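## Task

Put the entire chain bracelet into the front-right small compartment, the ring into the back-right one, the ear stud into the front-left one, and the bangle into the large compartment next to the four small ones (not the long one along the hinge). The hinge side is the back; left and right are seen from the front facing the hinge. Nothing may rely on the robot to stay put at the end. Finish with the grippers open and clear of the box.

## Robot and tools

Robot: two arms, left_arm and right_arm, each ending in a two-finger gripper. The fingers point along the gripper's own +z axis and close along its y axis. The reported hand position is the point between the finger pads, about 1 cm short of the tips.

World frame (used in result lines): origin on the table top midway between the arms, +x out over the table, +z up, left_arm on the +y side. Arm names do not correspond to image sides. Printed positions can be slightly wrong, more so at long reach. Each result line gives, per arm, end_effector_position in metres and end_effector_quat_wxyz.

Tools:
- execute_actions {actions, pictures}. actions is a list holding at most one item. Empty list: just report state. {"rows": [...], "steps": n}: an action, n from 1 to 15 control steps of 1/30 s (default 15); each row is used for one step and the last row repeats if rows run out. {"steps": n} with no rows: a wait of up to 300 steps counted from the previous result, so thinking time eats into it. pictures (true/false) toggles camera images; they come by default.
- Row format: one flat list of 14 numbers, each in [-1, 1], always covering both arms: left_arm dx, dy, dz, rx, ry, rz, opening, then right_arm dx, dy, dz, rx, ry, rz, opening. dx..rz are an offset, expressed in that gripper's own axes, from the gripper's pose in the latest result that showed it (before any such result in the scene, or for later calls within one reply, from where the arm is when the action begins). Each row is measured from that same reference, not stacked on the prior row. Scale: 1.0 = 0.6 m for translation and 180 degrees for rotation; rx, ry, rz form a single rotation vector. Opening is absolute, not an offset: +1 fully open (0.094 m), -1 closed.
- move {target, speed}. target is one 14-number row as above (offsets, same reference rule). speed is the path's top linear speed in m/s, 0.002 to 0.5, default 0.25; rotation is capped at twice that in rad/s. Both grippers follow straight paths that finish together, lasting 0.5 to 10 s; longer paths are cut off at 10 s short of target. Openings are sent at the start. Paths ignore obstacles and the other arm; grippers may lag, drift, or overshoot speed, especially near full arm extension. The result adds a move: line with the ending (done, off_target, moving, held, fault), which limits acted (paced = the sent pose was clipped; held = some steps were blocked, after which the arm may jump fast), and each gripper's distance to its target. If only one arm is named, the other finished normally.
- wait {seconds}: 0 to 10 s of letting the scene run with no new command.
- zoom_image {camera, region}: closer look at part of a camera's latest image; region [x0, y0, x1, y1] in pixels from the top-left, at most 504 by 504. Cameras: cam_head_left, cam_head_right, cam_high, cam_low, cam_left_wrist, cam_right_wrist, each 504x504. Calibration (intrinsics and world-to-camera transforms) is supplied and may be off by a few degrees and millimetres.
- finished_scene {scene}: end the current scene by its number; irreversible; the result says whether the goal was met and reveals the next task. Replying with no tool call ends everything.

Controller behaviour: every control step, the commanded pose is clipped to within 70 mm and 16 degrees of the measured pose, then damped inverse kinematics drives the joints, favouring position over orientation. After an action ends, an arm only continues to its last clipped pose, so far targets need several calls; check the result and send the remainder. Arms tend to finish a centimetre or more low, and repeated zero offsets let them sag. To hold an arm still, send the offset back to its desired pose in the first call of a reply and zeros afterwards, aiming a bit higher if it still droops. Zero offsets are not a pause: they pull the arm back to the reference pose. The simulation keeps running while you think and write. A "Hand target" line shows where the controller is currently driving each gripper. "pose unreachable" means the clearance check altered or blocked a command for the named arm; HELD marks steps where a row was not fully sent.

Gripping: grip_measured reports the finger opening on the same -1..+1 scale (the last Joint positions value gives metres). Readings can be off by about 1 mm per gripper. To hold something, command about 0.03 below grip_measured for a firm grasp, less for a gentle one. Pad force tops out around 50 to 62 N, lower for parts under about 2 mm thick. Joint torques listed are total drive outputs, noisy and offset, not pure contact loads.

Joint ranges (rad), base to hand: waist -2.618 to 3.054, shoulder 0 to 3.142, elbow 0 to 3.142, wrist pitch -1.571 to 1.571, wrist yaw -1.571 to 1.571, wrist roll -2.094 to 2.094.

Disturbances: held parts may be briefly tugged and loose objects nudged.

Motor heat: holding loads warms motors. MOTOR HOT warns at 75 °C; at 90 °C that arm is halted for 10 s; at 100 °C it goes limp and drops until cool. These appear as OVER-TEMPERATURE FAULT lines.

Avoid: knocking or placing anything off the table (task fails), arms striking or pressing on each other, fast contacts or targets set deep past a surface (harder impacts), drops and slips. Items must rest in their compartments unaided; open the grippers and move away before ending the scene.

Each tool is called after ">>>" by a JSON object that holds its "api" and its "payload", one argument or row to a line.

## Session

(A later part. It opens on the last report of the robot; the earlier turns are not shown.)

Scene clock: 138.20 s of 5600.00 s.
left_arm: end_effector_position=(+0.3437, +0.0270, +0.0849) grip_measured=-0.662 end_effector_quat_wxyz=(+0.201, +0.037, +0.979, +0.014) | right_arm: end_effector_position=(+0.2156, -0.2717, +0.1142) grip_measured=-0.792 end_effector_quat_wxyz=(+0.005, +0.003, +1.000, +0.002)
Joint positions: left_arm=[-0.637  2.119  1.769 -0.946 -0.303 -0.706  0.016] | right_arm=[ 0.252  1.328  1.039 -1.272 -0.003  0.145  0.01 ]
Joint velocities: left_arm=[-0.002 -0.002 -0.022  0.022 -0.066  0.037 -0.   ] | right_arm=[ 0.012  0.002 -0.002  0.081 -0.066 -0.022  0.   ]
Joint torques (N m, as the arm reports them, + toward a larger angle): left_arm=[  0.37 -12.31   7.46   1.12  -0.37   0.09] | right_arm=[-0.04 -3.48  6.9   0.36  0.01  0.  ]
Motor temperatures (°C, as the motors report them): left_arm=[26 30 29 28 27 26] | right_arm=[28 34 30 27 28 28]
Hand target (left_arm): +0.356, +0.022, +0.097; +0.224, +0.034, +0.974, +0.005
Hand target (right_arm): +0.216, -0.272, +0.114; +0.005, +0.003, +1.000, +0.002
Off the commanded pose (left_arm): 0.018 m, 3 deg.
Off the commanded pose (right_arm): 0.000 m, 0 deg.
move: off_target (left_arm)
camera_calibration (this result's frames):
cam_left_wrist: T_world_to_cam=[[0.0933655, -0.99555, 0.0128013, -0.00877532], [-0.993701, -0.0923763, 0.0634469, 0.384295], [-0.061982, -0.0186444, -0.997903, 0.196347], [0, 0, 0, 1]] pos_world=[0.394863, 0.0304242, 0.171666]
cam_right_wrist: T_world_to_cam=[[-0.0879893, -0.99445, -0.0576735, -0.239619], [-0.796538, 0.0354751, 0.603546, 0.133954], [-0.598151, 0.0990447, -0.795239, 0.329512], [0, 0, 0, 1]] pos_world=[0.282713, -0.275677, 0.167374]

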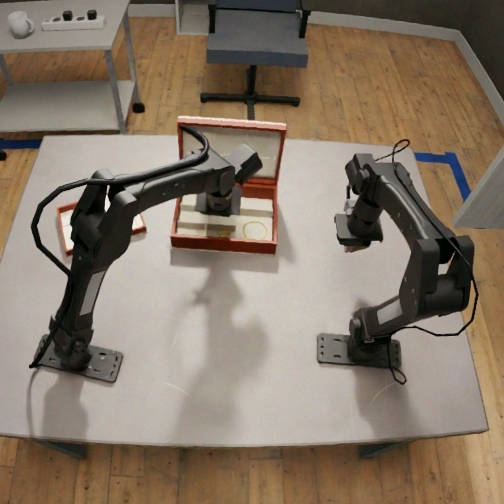

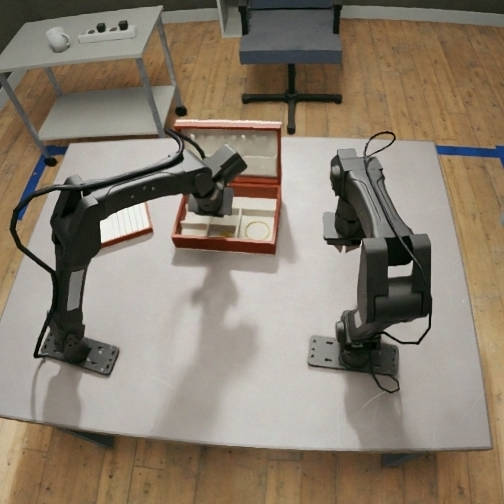

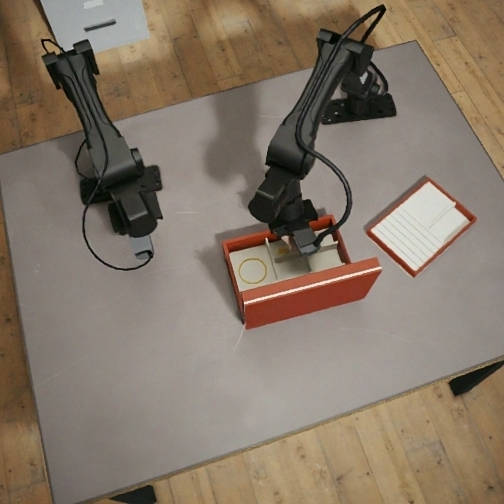

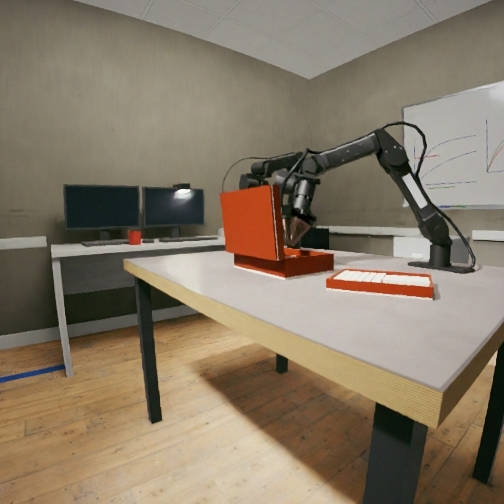

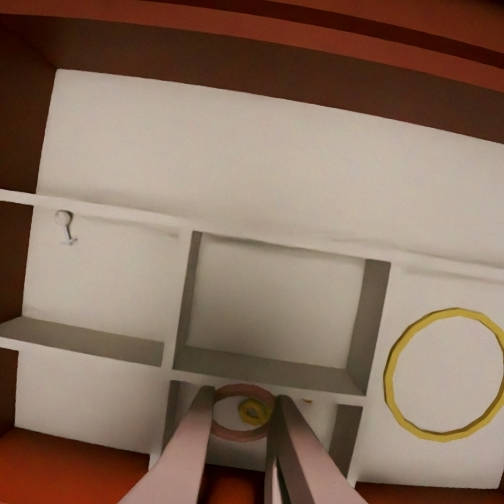

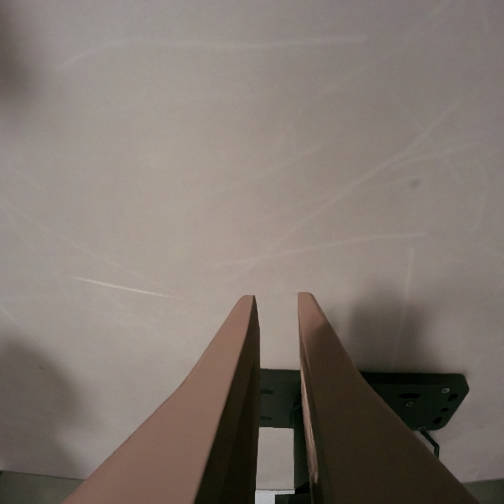

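>>> {"api": "move", "payload": {
  "target": [0.004,-0.01,0.1,0,0,0,-0.68,0,0,0,0,0,0,-0.79],
  "speed": 0.07
}}

Scene clock: 143.33 s of 5600.00 s.
left_arm: end_effector_position=(+0.3616, +0.0188, +0.0324) grip_measured=-0.662 end_effector_quat_wxyz=(+0.200, +0.037, +0.979, +0.013) | right_arm: end_effector_position=(+0.2156, -0.2717, +0.1142) grip_measured=-0.792 end_effector_quat_wxyz=(+0.005, +0.003, +1.000, +0.002)
Joint positions: left_arm=[-0.619  2.232  1.739 -0.798 -0.294 -0.687  0.016] | right_arm=[ 0.252  1.328  1.039 -1.272 -0.003  0.145  0.01 ]
Joint velocities: left_arm=[-0.007 -0.017 -0.017  0.081  0.007 -0.022  0.   ] | right_arm=[ 0.012 -0.002  0.007 -0.095  0.022 -0.022  0.001]
Joint torques (N m, as the arm reports them, + toward a larger angle): left_arm=[  0.63 -13.39   4.09   1.13  -0.21   0.08] | right_arm=[ 0.04 -3.56  6.8   0.37 -0.03  0.01]
Motor temperatures (°C, as the motors report them): left_arm=[26 31 29 28 27 26] | right_arm=[28 34 30 27 28 28]
Hand target (left_arm): +0.364, +0.022, +0.029; +0.201, +0.037, +0.979, +0.014
Hand target (right_arm): +0.216, -0.272, +0.114; +0.005, +0.003, +1.000, +0.002
Off the commanded pose (left_arm): 0.006 m, 0 deg.
Off the commanded pose (right_arm): 0.000 m, 0 deg.
After step 90, 0.83 s passed at rest.
move: done
camera_calibration (this result's frames):
cam_left_wrist: T_world_to_cam=[[0.0923203, -0.995621, 0.0147127, -0.017655], [-0.993557, -0.0911333, 0.0673765, 0.4045], [-0.0657406, -0.0208381, -0.997619, 0.146265], [0, 0, 0, 1]] pos_world=[0.413139, 0.0223336, 0.118923]
cam_right_wrist: T_world_to_cam=[[-0.0879893, -0.99445, -0.0576735, -0.239619], [-0.796538, 0.0354751, 0.603546, 0.133954], [-0.598151, 0.0990447, -0.795239, 0.329512], [0, 0, 0, 1]] pos_world=[0.282713, -0.275677, 0.167374]

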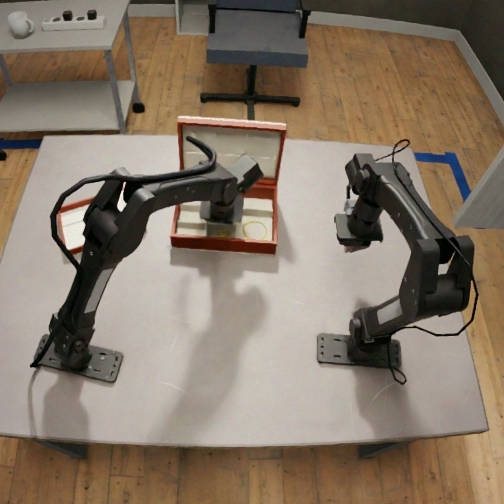

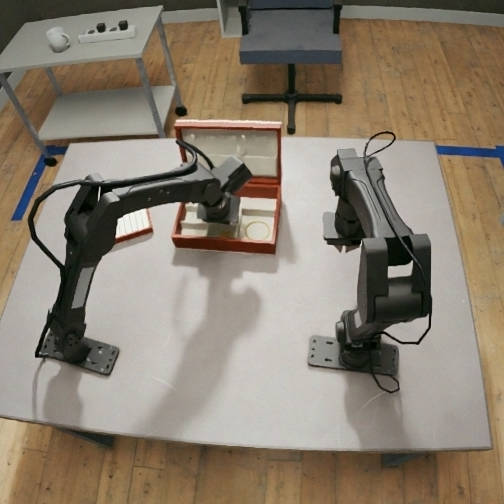

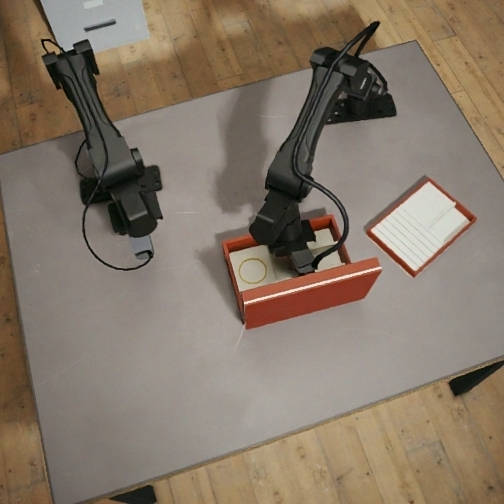

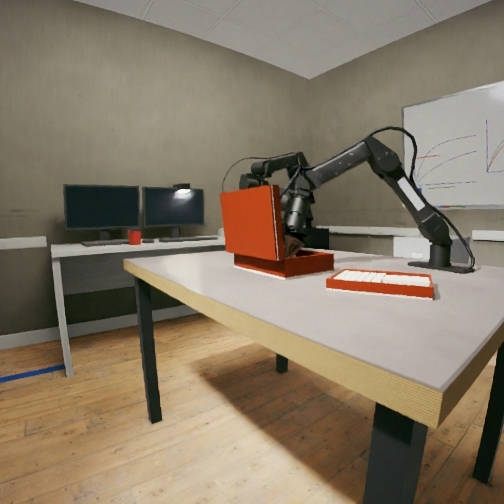

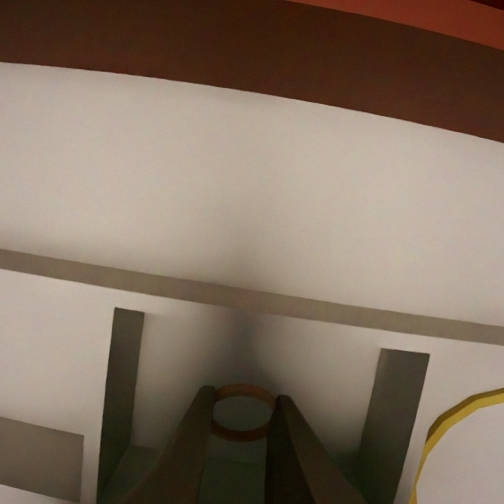

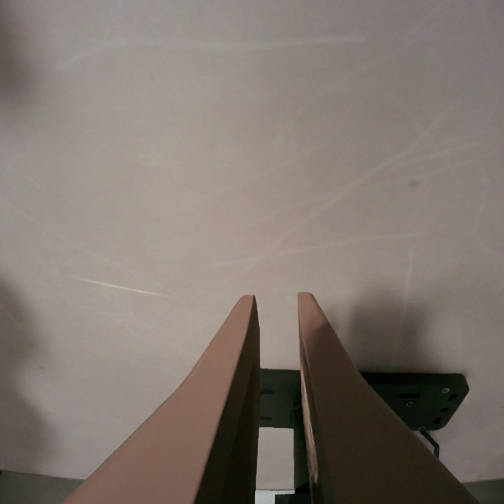

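>>> {"api": "execute_actions", "payload": {
  "actions": [
    {"rows":[[0,0,0.01,0,0,0,-0.45,0,0,0,0,0,0,-0.79]],"steps":12}
  ],
  "pictures": false
}}

>>> {"api": "move", "payload": {
  "target": [-0.02,0,-0.08,0,0,0,-0.45,0,0,0,0,0,0,-0.79],
  "speed": 0.12
}}

>>> {"api": "move", "payload": {
  "target": [-0.01,0.145,-0.01,0,-0.04,0,-0.7,0,0,0,0,0,0,-0.79],
  "speed": 0.15
}}

Scene clock: 148.60 s of 5600.00 s.
left_arm: end_effector_position=(+0.3616, +0.0181, +0.0324) grip_measured=-0.453 end_effector_quat_wxyz=(+0.199, +0.038, +0.979, +0.011) | right_arm: end_effector_position=(+0.2156, -0.2717, +0.1142) grip_measured=-0.792 end_effector_quat_wxyz=(+0.005, +0.003, +1.000, +0.002)
Joint positions: left_arm=[-0.619  2.232  1.739 -0.796 -0.291 -0.687  0.026] | right_arm=[ 0.252  1.328  1.039 -1.272 -0.003  0.145  0.01 ]
Joint velocities: left_arm=[-0.012  0.002  0.007 -0.125 -0.007  0.007 -0.   ] | right_arm=[-0.007 -0.007 -0.007 -0.051  0.037 -0.022 -0.001]
Joint torques (N m, as the arm reports them, + toward a larger angle): left_arm=[  0.27 -12.5    4.82   1.11  -0.21   0.03] | right_arm=[-0.06 -3.69  6.83  0.39 -0.02  0.  ]
Motor temperatures (°C, as the motors report them): left_arm=[26 32 29 29 27 26] | right_arm=[28 34 30 27 28 28]
Hand target (left_arm): +0.364, +0.019, +0.027; +0.200, +0.037, +0.979, +0.013
Hand target (right_arm): +0.216, -0.272, +0.114; +0.005, +0.003, +1.000, +0.002
Off the commanded pose (left_arm): 0.006 m, 0 deg.
Off the commanded pose (right_arm): 0.000 m, 0 deg.
Steps of this call (steps 1 to 90: nothing new was sent; then 1.87 s passed at rest; steps 91 to 102: all 12 steps of this action). Readings (end_effector_position):
91: left_arm (+0.3619, +0.0184, +0.0325) | right_arm (+0.2156, -0.2717, +0.1142)
92: left_arm (+0.3618, +0.0184, +0.0325) | right_arm (+0.2156, -0.2717, +0.1142)
94: left_arm (+0.3618, +0.0183, +0.0324) | right_arm (+0.2156, -0.2717, +0.1142)
98: left_arm (+0.3617, +0.0182, +0.0324) | right_arm (+0.2156, -0.2717, +0.1142)
102: the state above

Scene clock: 149.90 s of 5600.00 s.
left_arm: end_effector_position=(+0.3532, +0.0225, +0.0633) grip_measured=-0.453 end_effector_quat_wxyz=(+0.187, +0.040, +0.981, +0.021) | right_arm: end_effector_position=(+0.2156, -0.2717, +0.1142) grip_measured=-0.792 end_effector_quat_wxyz=(+0.005, +0.003, +1.000, +0.002)
Joint positions: left_arm=[-0.625  2.199  1.819 -0.942 -0.29  -0.693  0.026] | right_arm=[ 0.252  1.328  1.039 -1.272 -0.003  0.145  0.01 ]
Joint velocities: left_arm=[ 0.002 -0.007 -0.017  0.007 -0.081 -0.007 -0.   ] | right_arm=[ 0.002 -0.022 -0.007 -0.051  0.037 -0.022 -0.001]
Joint torques (N m, as the arm reports them, + toward a larger angle): left_arm=[ -0.67 -15.     7.08   0.71  -0.24  -0.09] | right_arm=[-0.02 -3.7   6.94  0.41 -0.02 -0.02]
Motor temperatures (°C, as the motors report them): left_arm=[26 32 29 29 27 26] | right_arm=[28 34 30 27 28 28]
Hand target (left_arm): +0.354, +0.017, +0.081; +0.200, +0.038, +0.979, +0.011
Hand target (right_arm): +0.216, -0.272, +0.114; +0.005, +0.003, +1.000, +0.002
Off the commanded pose (left_arm): 0.019 m, 2 deg.
Off the commanded pose (right_arm): 0.000 m, 0 deg.
move: off_target (left_arm)
camera_calibration (this result's frames):
cam_left_wrist: T_world_to_cam=[[0.0907269, -0.995859, -0.0058448, -0.0118195], [-0.991814, -0.0908848, 0.0896909, 0.39234], [-0.0898507, -0.00234042, -0.995952, 0.184645], [0, 0, 0, 1]] pos_world=[0.406791, 0.0243193, 0.148639]
cam_right_wrist: T_world_to_cam=[[-0.0879893, -0.99445, -0.0576735, -0.239619], [-0.796538, 0.0354751, 0.603546, 0.133954], [-0.598151, 0.0990447, -0.795239, 0.329512], [0, 0, 0, 1]] pos_world=[0.282713, -0.275677, 0.167374]

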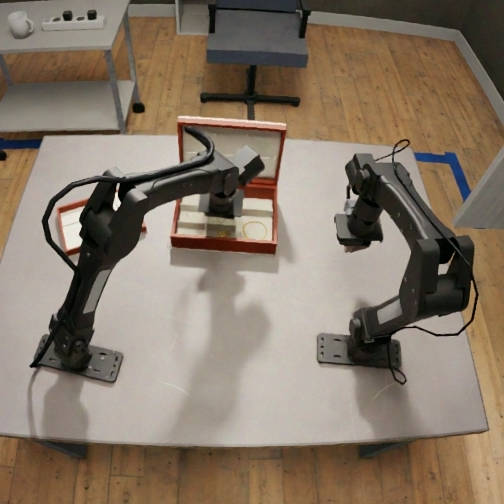

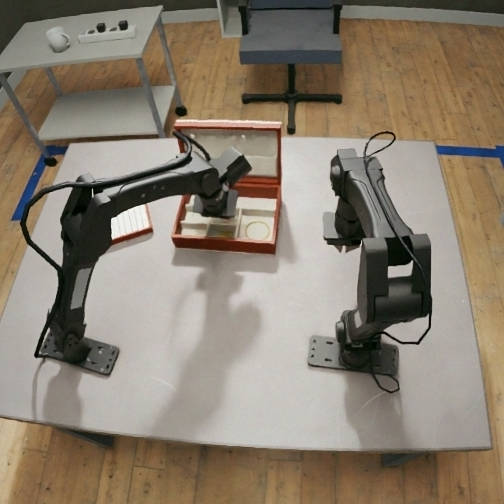

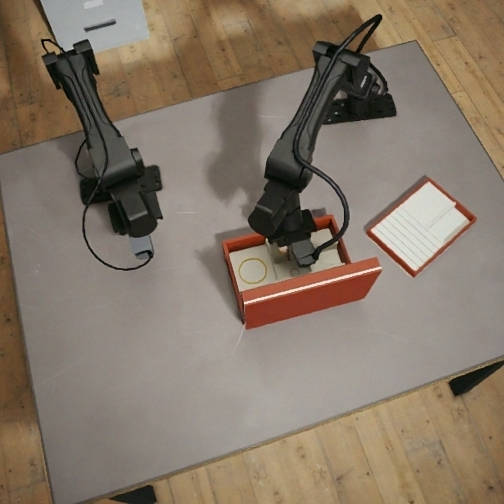

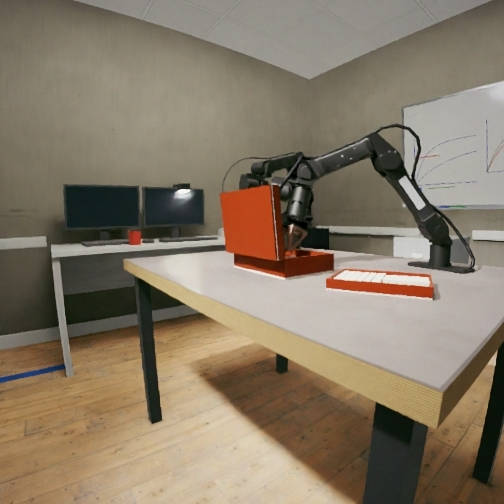

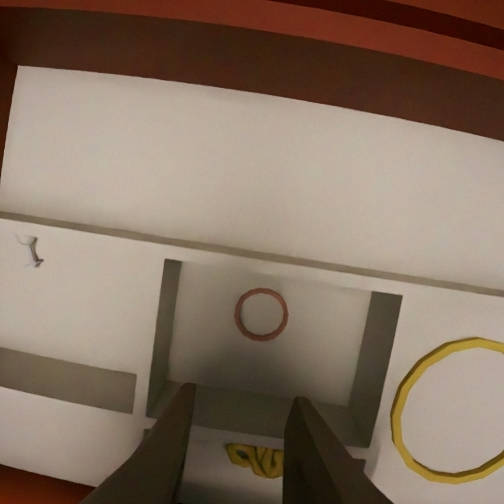

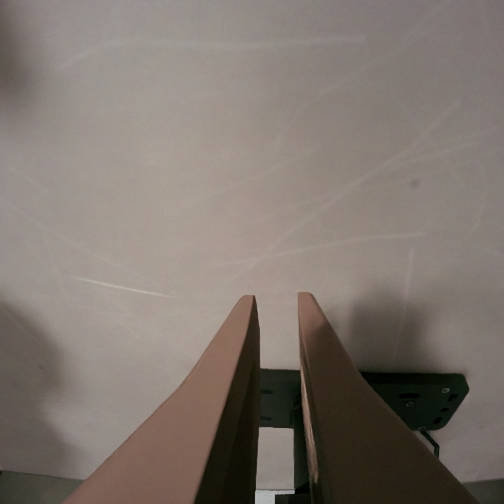

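Scene clock: 151.17 s of 5600.00 s.
left_arm: end_effector_position=(+0.3609, +0.1064, +0.0690) grip_measured=-0.697 end_effector_quat_wxyz=(+0.235, +0.041, +0.971, +0.021) | right_arm: end_effector_position=(+0.2156, -0.2717, +0.1142) grip_measured=-0.792 end_effector_quat_wxyz=(+0.005, +0.003, +1.000, +0.002)
Joint positions: left_arm=[-0.486  1.927  1.392 -0.665 -0.308 -0.529  0.014] | right_arm=[ 0.252  1.328  1.039 -1.272 -0.003  0.145  0.01 ]
Joint velocities: left_arm=[ 0.012 -0.002 -0.012 -0.022 -0.022 -0.007  0.001] | right_arm=[-0.007  0.007 -0.012 -0.007  0.007  0.037  0.   ]
Joint torques (N m, as the arm reports them, + toward a larger angle): left_arm=[  0.22 -12.99   3.98   1.3   -0.29   0.09] | right_arm=[ 0.16 -3.7   6.92  0.4  -0.04  0.01]
Motor temperatures (°C, as the motors report them): left_arm=[26 32 29 29 27 26] | right_arm=[28 34 30 27 28 28]
Hand target (left_arm): +0.363, +0.109, +0.076; +0.248, +0.041, +0.968, +0.019
Hand target (right_arm): +0.216, -0.272, +0.114; +0.005, +0.003, +1.000, +0.002
Off the commanded pose (left_arm): 0.008 m, 2 deg.
Off the commanded pose (right_arm): 0.000 m, 0 deg.
move: done
camera_calibration (this result's frames):
cam_left_wrist: T_world_to_cam=[[0.0858426, -0.996293, 0.00564482, 0.0721216], [-0.996275, -0.0858848, -0.00773064, 0.414891], [0.00818678, -0.00496018, -0.999954, 0.156379], [0, 0, 0, 1]] pos_world=[0.405874, 0.108263, 0.159172]
cam_right_wrist: T_world_to_cam=[[-0.0879893, -0.99445, -0.0576735, -0.239619], [-0.796538, 0.0354751, 0.603546, 0.133954], [-0.598151, 0.0990447, -0.795239, 0.329512], [0, 0, 0, 1]] pos_world=[0.282713, -0.275677, 0.167374]

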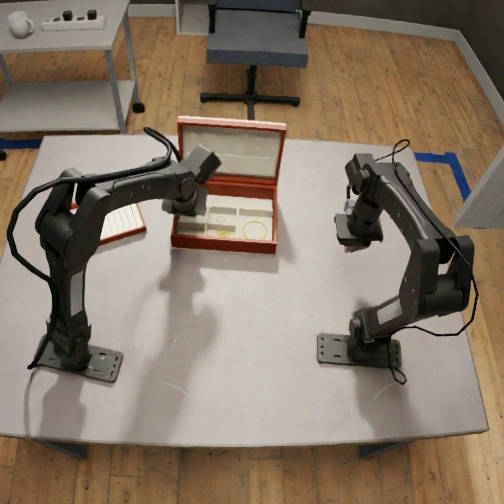

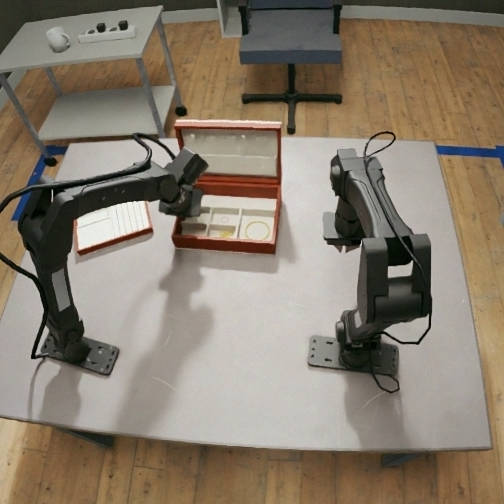

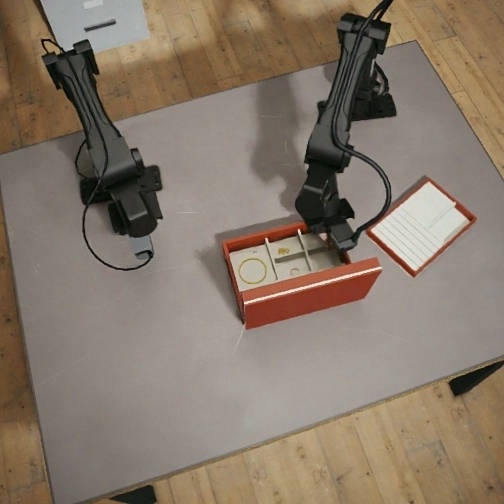

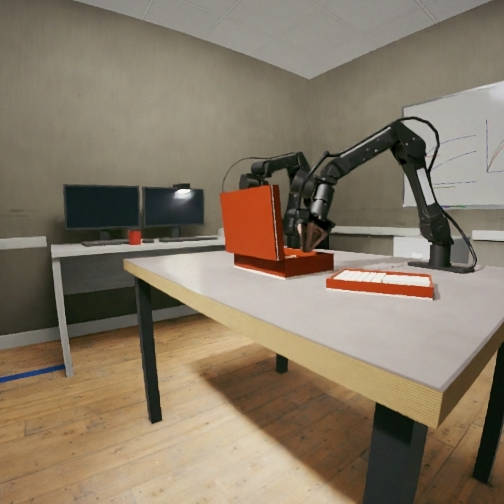

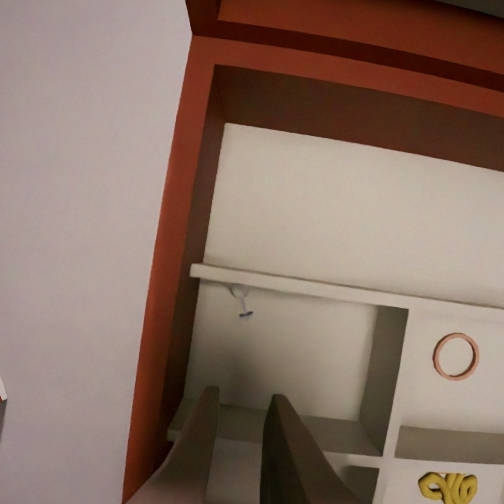

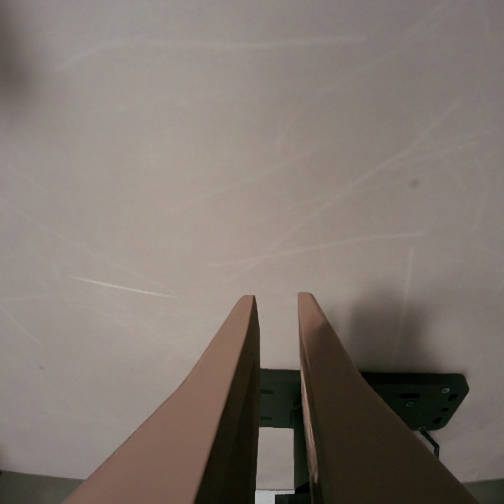

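>>> {"api": "move", "payload": {
  "target": [0.003,0.004,0.068,-0.06,0,0,-0.72,0,0,0,0,0,0,-0.79],
  "speed": 0.06
}}

Scene clock: 157.40 s of 5600.00 s.
left_arm: end_effector_position=(+0.3738, +0.1146, +0.0241) grip_measured=-0.717 end_effector_quat_wxyz=(+0.229, +0.022, +0.967, +0.109) | right_arm: end_effector_position=(+0.2156, -0.2717, +0.1142) grip_measured=-0.792 end_effector_quat_wxyz=(+0.005, +0.003, +1.000, +0.002)
Joint positions: left_arm=[-0.508  2.11   1.473 -0.691 -0.456 -0.593  0.013] | right_arm=[ 0.252  1.328  1.039 -1.272 -0.003  0.145  0.01 ]
Joint velocities: left_arm=[-0.002 -0.007 -0.007 -0.007 -0.037 -0.051 -0.   ] | right_arm=[ 0.002  0.002  0.002  0.022  0.007 -0.066 -0.   ]
Joint torques (N m, as the arm reports them, + toward a larger angle): left_arm=[ -0.72 -11.52   7.05   0.69  -0.48  -0.1 ] | right_arm=[-0.1  -3.66  6.82  0.37 -0.04 -0.03]
Motor temperatures (°C, as the motors report them): left_arm=[26 33 29 29 27 26] | right_arm=[28 34 30 27 28 28]
Hand target (left_arm): +0.378, +0.110, +0.032; +0.239, +0.019, +0.964, +0.112
Hand target (right_arm): +0.216, -0.272, +0.114; +0.005, +0.003, +1.000, +0.002
Off the commanded pose (left_arm): 0.010 m, 1 deg.
Off the commanded pose (right_arm): 0.000 m, 0 deg.
After step 90, 1.33 s passed at rest.
move: done
camera_calibration (this result's frames):
cam_left_wrist: T_world_to_cam=[[0.163394, -0.974498, -0.153804, 0.051845], [-0.986561, -0.161457, -0.0250898, 0.433517], [-0.000382709, 0.155837, -0.987783, 0.0958998], [0, 0, 0, 1]] pos_world=[0.419256, 0.105572, 0.113579]
cam_right_wrist: T_world_to_cam=[[-0.0879893, -0.99445, -0.0576735, -0.239619], [-0.796538, 0.0354751, 0.603546, 0.133954], [-0.598151, 0.0990447, -0.795239, 0.329512], [0, 0, 0, 1]] pos_world=[0.282713, -0.275677, 0.167374]

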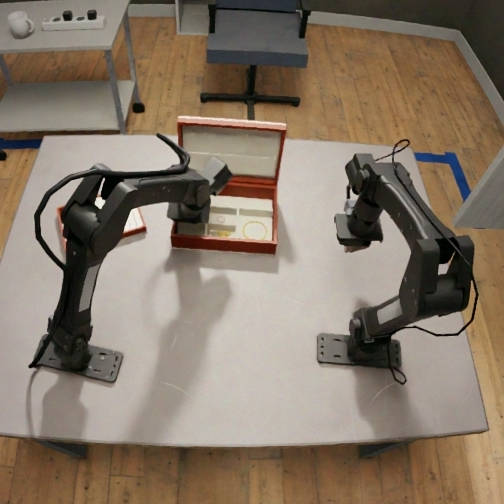

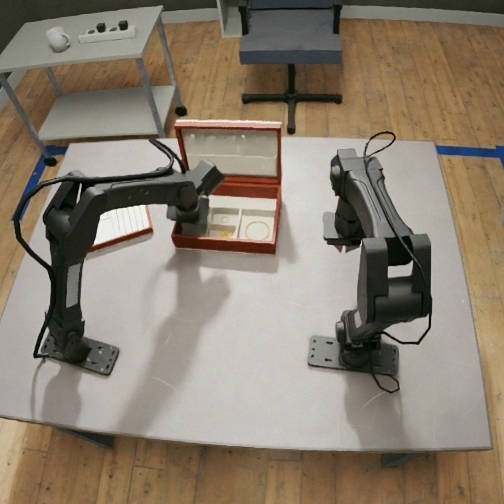

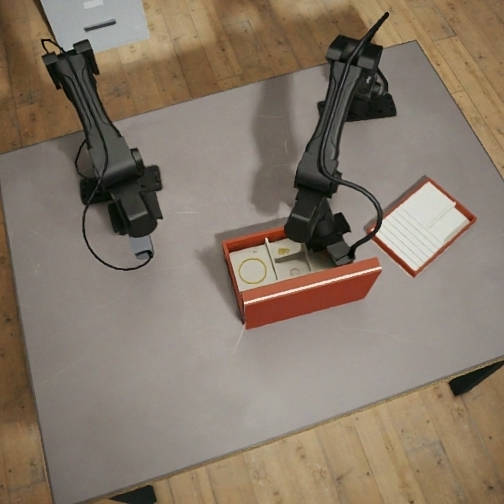

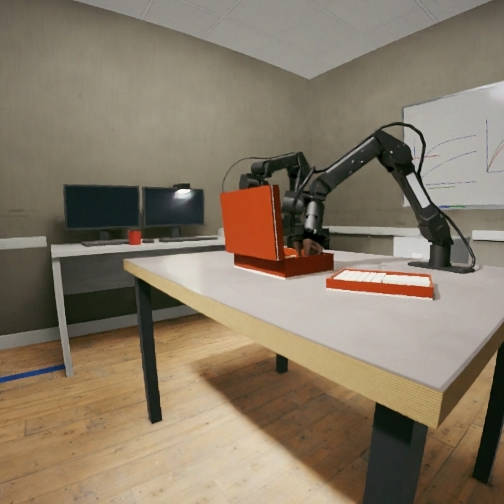

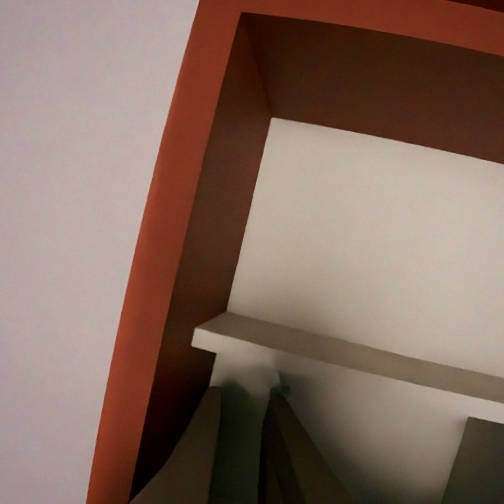

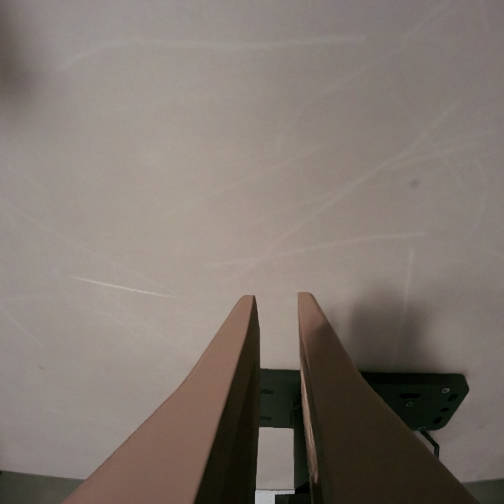

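>>> {"api": "move", "payload": {
  "target": [-0.011,-0.018,-0.014,0,-0.005,0,-0.7,0,0,0,0,0,0,-0.79],
  "speed": 0.03
}}

Scene clock: 162.43 s of 5600.00 s.
left_arm: end_effector_position=(+0.3722, +0.1069, +0.0252) grip_measured=-0.703 end_effector_quat_wxyz=(+0.230, +0.026, +0.967, +0.108) | right_arm: end_effector_position=(+0.2156, -0.2717, +0.1142) grip_measured=-0.792 end_effector_quat_wxyz=(+0.005, +0.003, +1.000, +0.002)
Joint positions: left_arm=[-0.525  2.12   1.492 -0.703 -0.459 -0.602  0.014] | right_arm=[ 0.252  1.328  1.039 -1.272 -0.003  0.145  0.01 ]
Joint velocities: left_arm=[-0.007  0.002 -0.007  0.007  0.007  0.007 -0.   ] | right_arm=[-0.002 -0.002  0.002  0.007 -0.037  0.007  0.   ]
Joint torques (N m, as the arm reports them, + toward a larger angle): left_arm=[ -0.58 -11.52   7.06   0.69  -0.4   -0.1 ] | right_arm=[-0.05 -3.68  6.75  0.4  -0.04 -0.03]
Motor temperatures (°C, as the motors report them): left_arm=[26 33 30 29 28 26] | right_arm=[28 33 30 27 28 28]
Hand target (left_arm): +0.376, +0.102, +0.032; +0.237, +0.023, +0.965, +0.108
Hand target (right_arm): +0.216, -0.272, +0.114; +0.005, +0.003, +1.000, +0.002
Off the commanded pose (left_arm): 0.009 m, 1 deg.
Off the commanded pose (right_arm): 0.000 m, 0 deg.
After step 90, 1.17 s passed at rest.
move: done
camera_calibration (this result's frames):
cam_left_wrist: T_world_to_cam=[[0.155566, -0.975775, -0.153826, 0.0478012], [-0.987822, -0.153234, -0.0269749, 0.430374], [0.00275012, 0.156149, -0.98773, 0.0970131], [0, 0, 0, 1]] pos_world=[0.41743, 0.0974426, 0.114785]
cam_right_wrist: T_world_to_cam=[[-0.0879893, -0.99445, -0.0576735, -0.239619], [-0.796538, 0.0354751, 0.603546, 0.133954], [-0.598151, 0.0990447, -0.795239, 0.329512], [0, 0, 0, 1]] pos_world=[0.282713, -0.275677, 0.167374]

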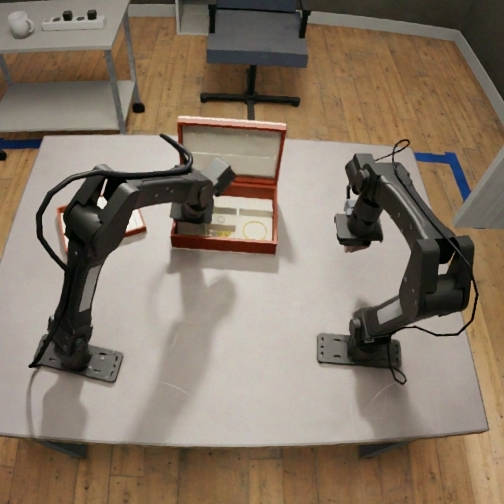

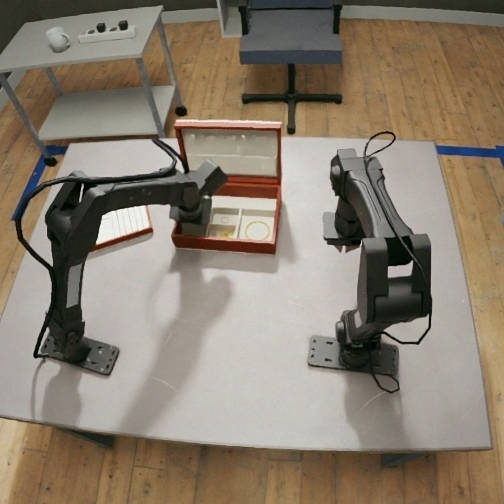

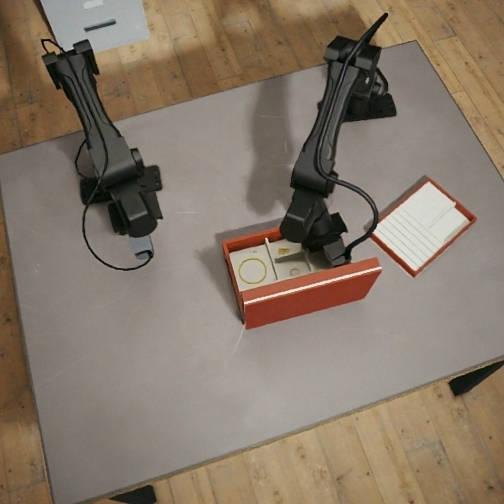

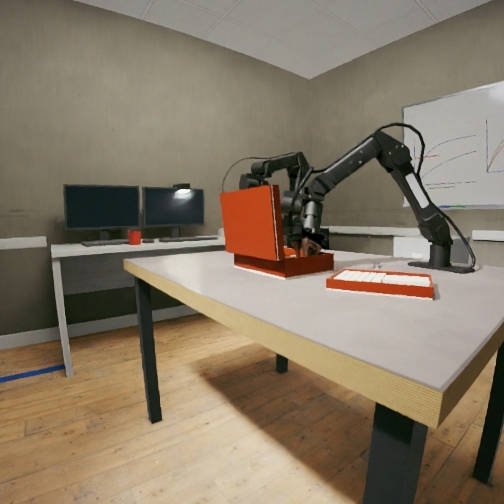

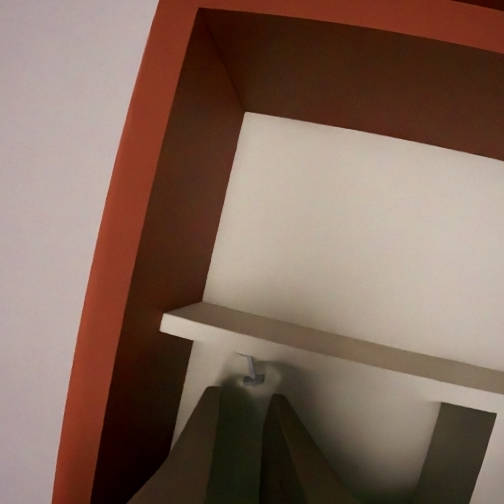

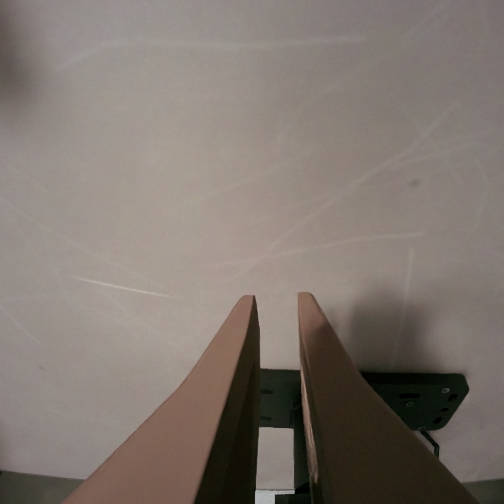

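>>> {"api": "move", "payload": {
  "target": [-0.013,-0.005,0.015,0,0,0,-0.7,0,0,0,0,0,0,-0.79],
  "speed": 0.03
}}

>>> {"api": "zoom_image", "payload": {
  "camera": "cam_left_wrist",
  "region": [160,320,340,500]
}}

Scene clock: 167.40 s of 5600.00 s.
left_arm: end_effector_position=(+0.3766, +0.1067, +0.0199) grip_measured=-0.703 end_effector_quat_wxyz=(+0.229, +0.026, +0.967, +0.109) | right_arm: end_effector_position=(+0.2156, -0.2717, +0.1142) grip_measured=-0.792 end_effector_quat_wxyz=(+0.005, +0.003, +1.000, +0.002)
Joint positions: left_arm=[-0.518  2.142  1.506 -0.695 -0.457 -0.596  0.014] | right_arm=[ 0.252  1.328  1.039 -1.272 -0.003  0.145  0.01 ]
Joint velocities: left_arm=[-0.012  0.007 -0.017 -0.051  0.022  0.066  0.001] | right_arm=[-0.017 -0.012 -0.017 -0.066  0.037  0.037 -0.001]
Joint torques (N m, as the arm reports them, + toward a larger angle): left_arm=[  0.53 -10.91   6.55   0.86  -0.27   0.09] | right_arm=[-0.05 -3.58  6.61  0.38 -0.04  0.  ]
Motor temperatures (°C, as the motors report them): left_arm=[26 33 30 29 28 26] | right_arm=[28 33 30 27 28 28]
Hand target (left_arm): +0.383, +0.105, +0.020; +0.231, +0.026, +0.967, +0.107
Hand target (right_arm): +0.216, -0.272, +0.114; +0.005, +0.003, +1.000, +0.002
Off the commanded pose (left_arm): 0.007 m, 0 deg.
Off the commanded pose (right_arm): 0.000 m, 0 deg.
After step 90, 1.20 s passed at rest.
move: done
camera_calibration (this result's frames):
cam_left_wrist: T_world_to_cam=[[0.156508, -0.975295, -0.155902, 0.0457406], [-0.987677, -0.154603, -0.0243518, 0.434652], [-0.000352703, 0.157792, -0.987472, 0.0926926], [0, 0, 0, 1]] pos_world=[0.42217, 0.0971828, 0.109247]
cam_right_wrist: T_world_to_cam=[[-0.0879893, -0.99445, -0.0576735, -0.239619], [-0.796538, 0.0354751, 0.603546, 0.133954], [-0.598151, 0.0990447, -0.795239, 0.329512], [0, 0, 0, 1]] pos_world=[0.282713, -0.275677, 0.167374]

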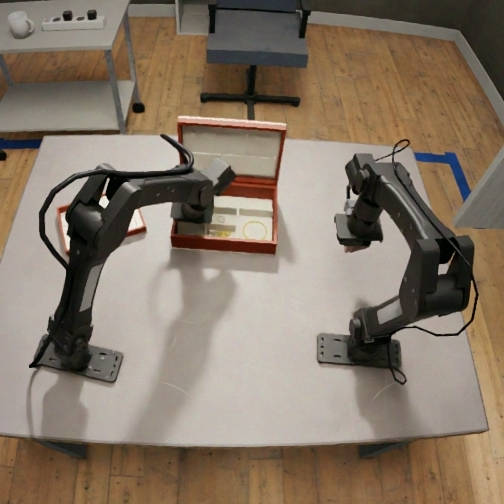

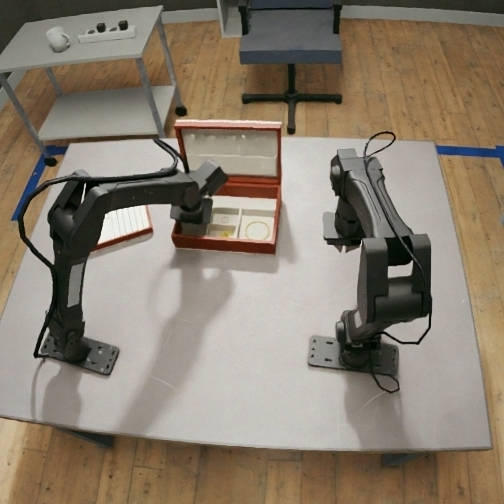

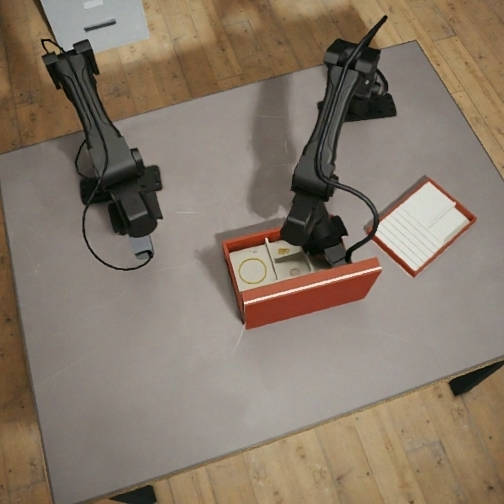

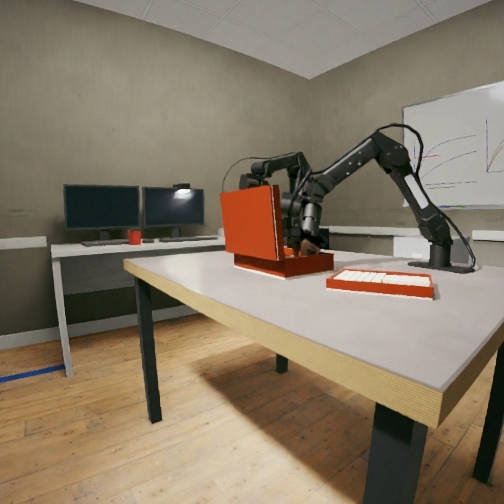

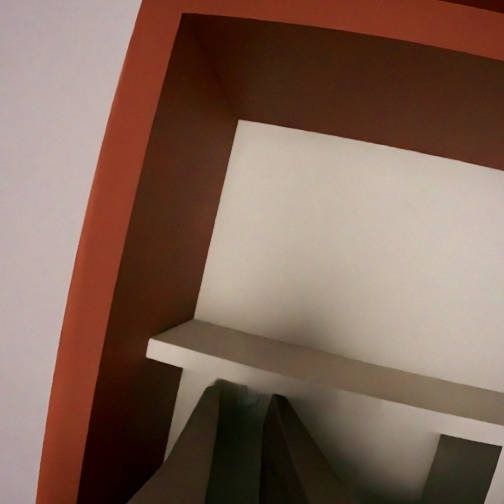

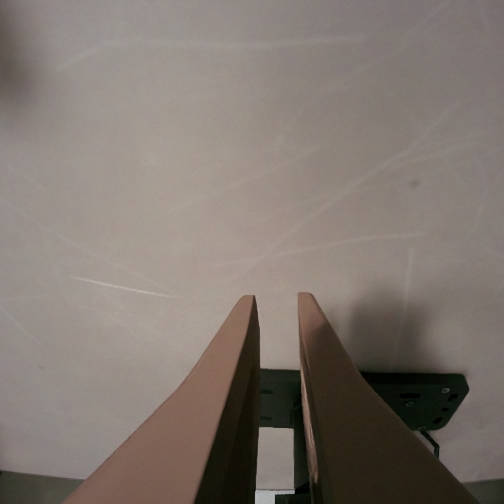

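Region (160, 320, 340, 500) of cam_left_wrist's 504x504 image, scaled by 2.800, with more detail than that image has.

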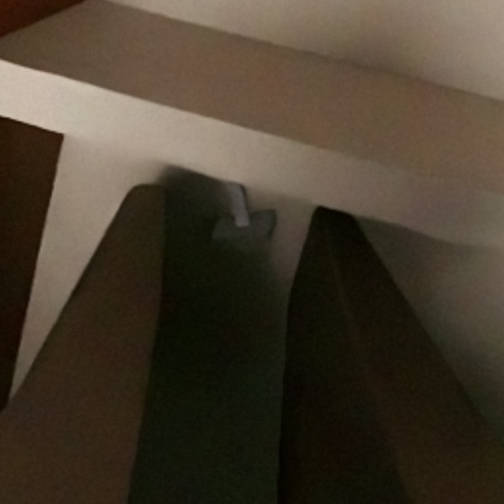

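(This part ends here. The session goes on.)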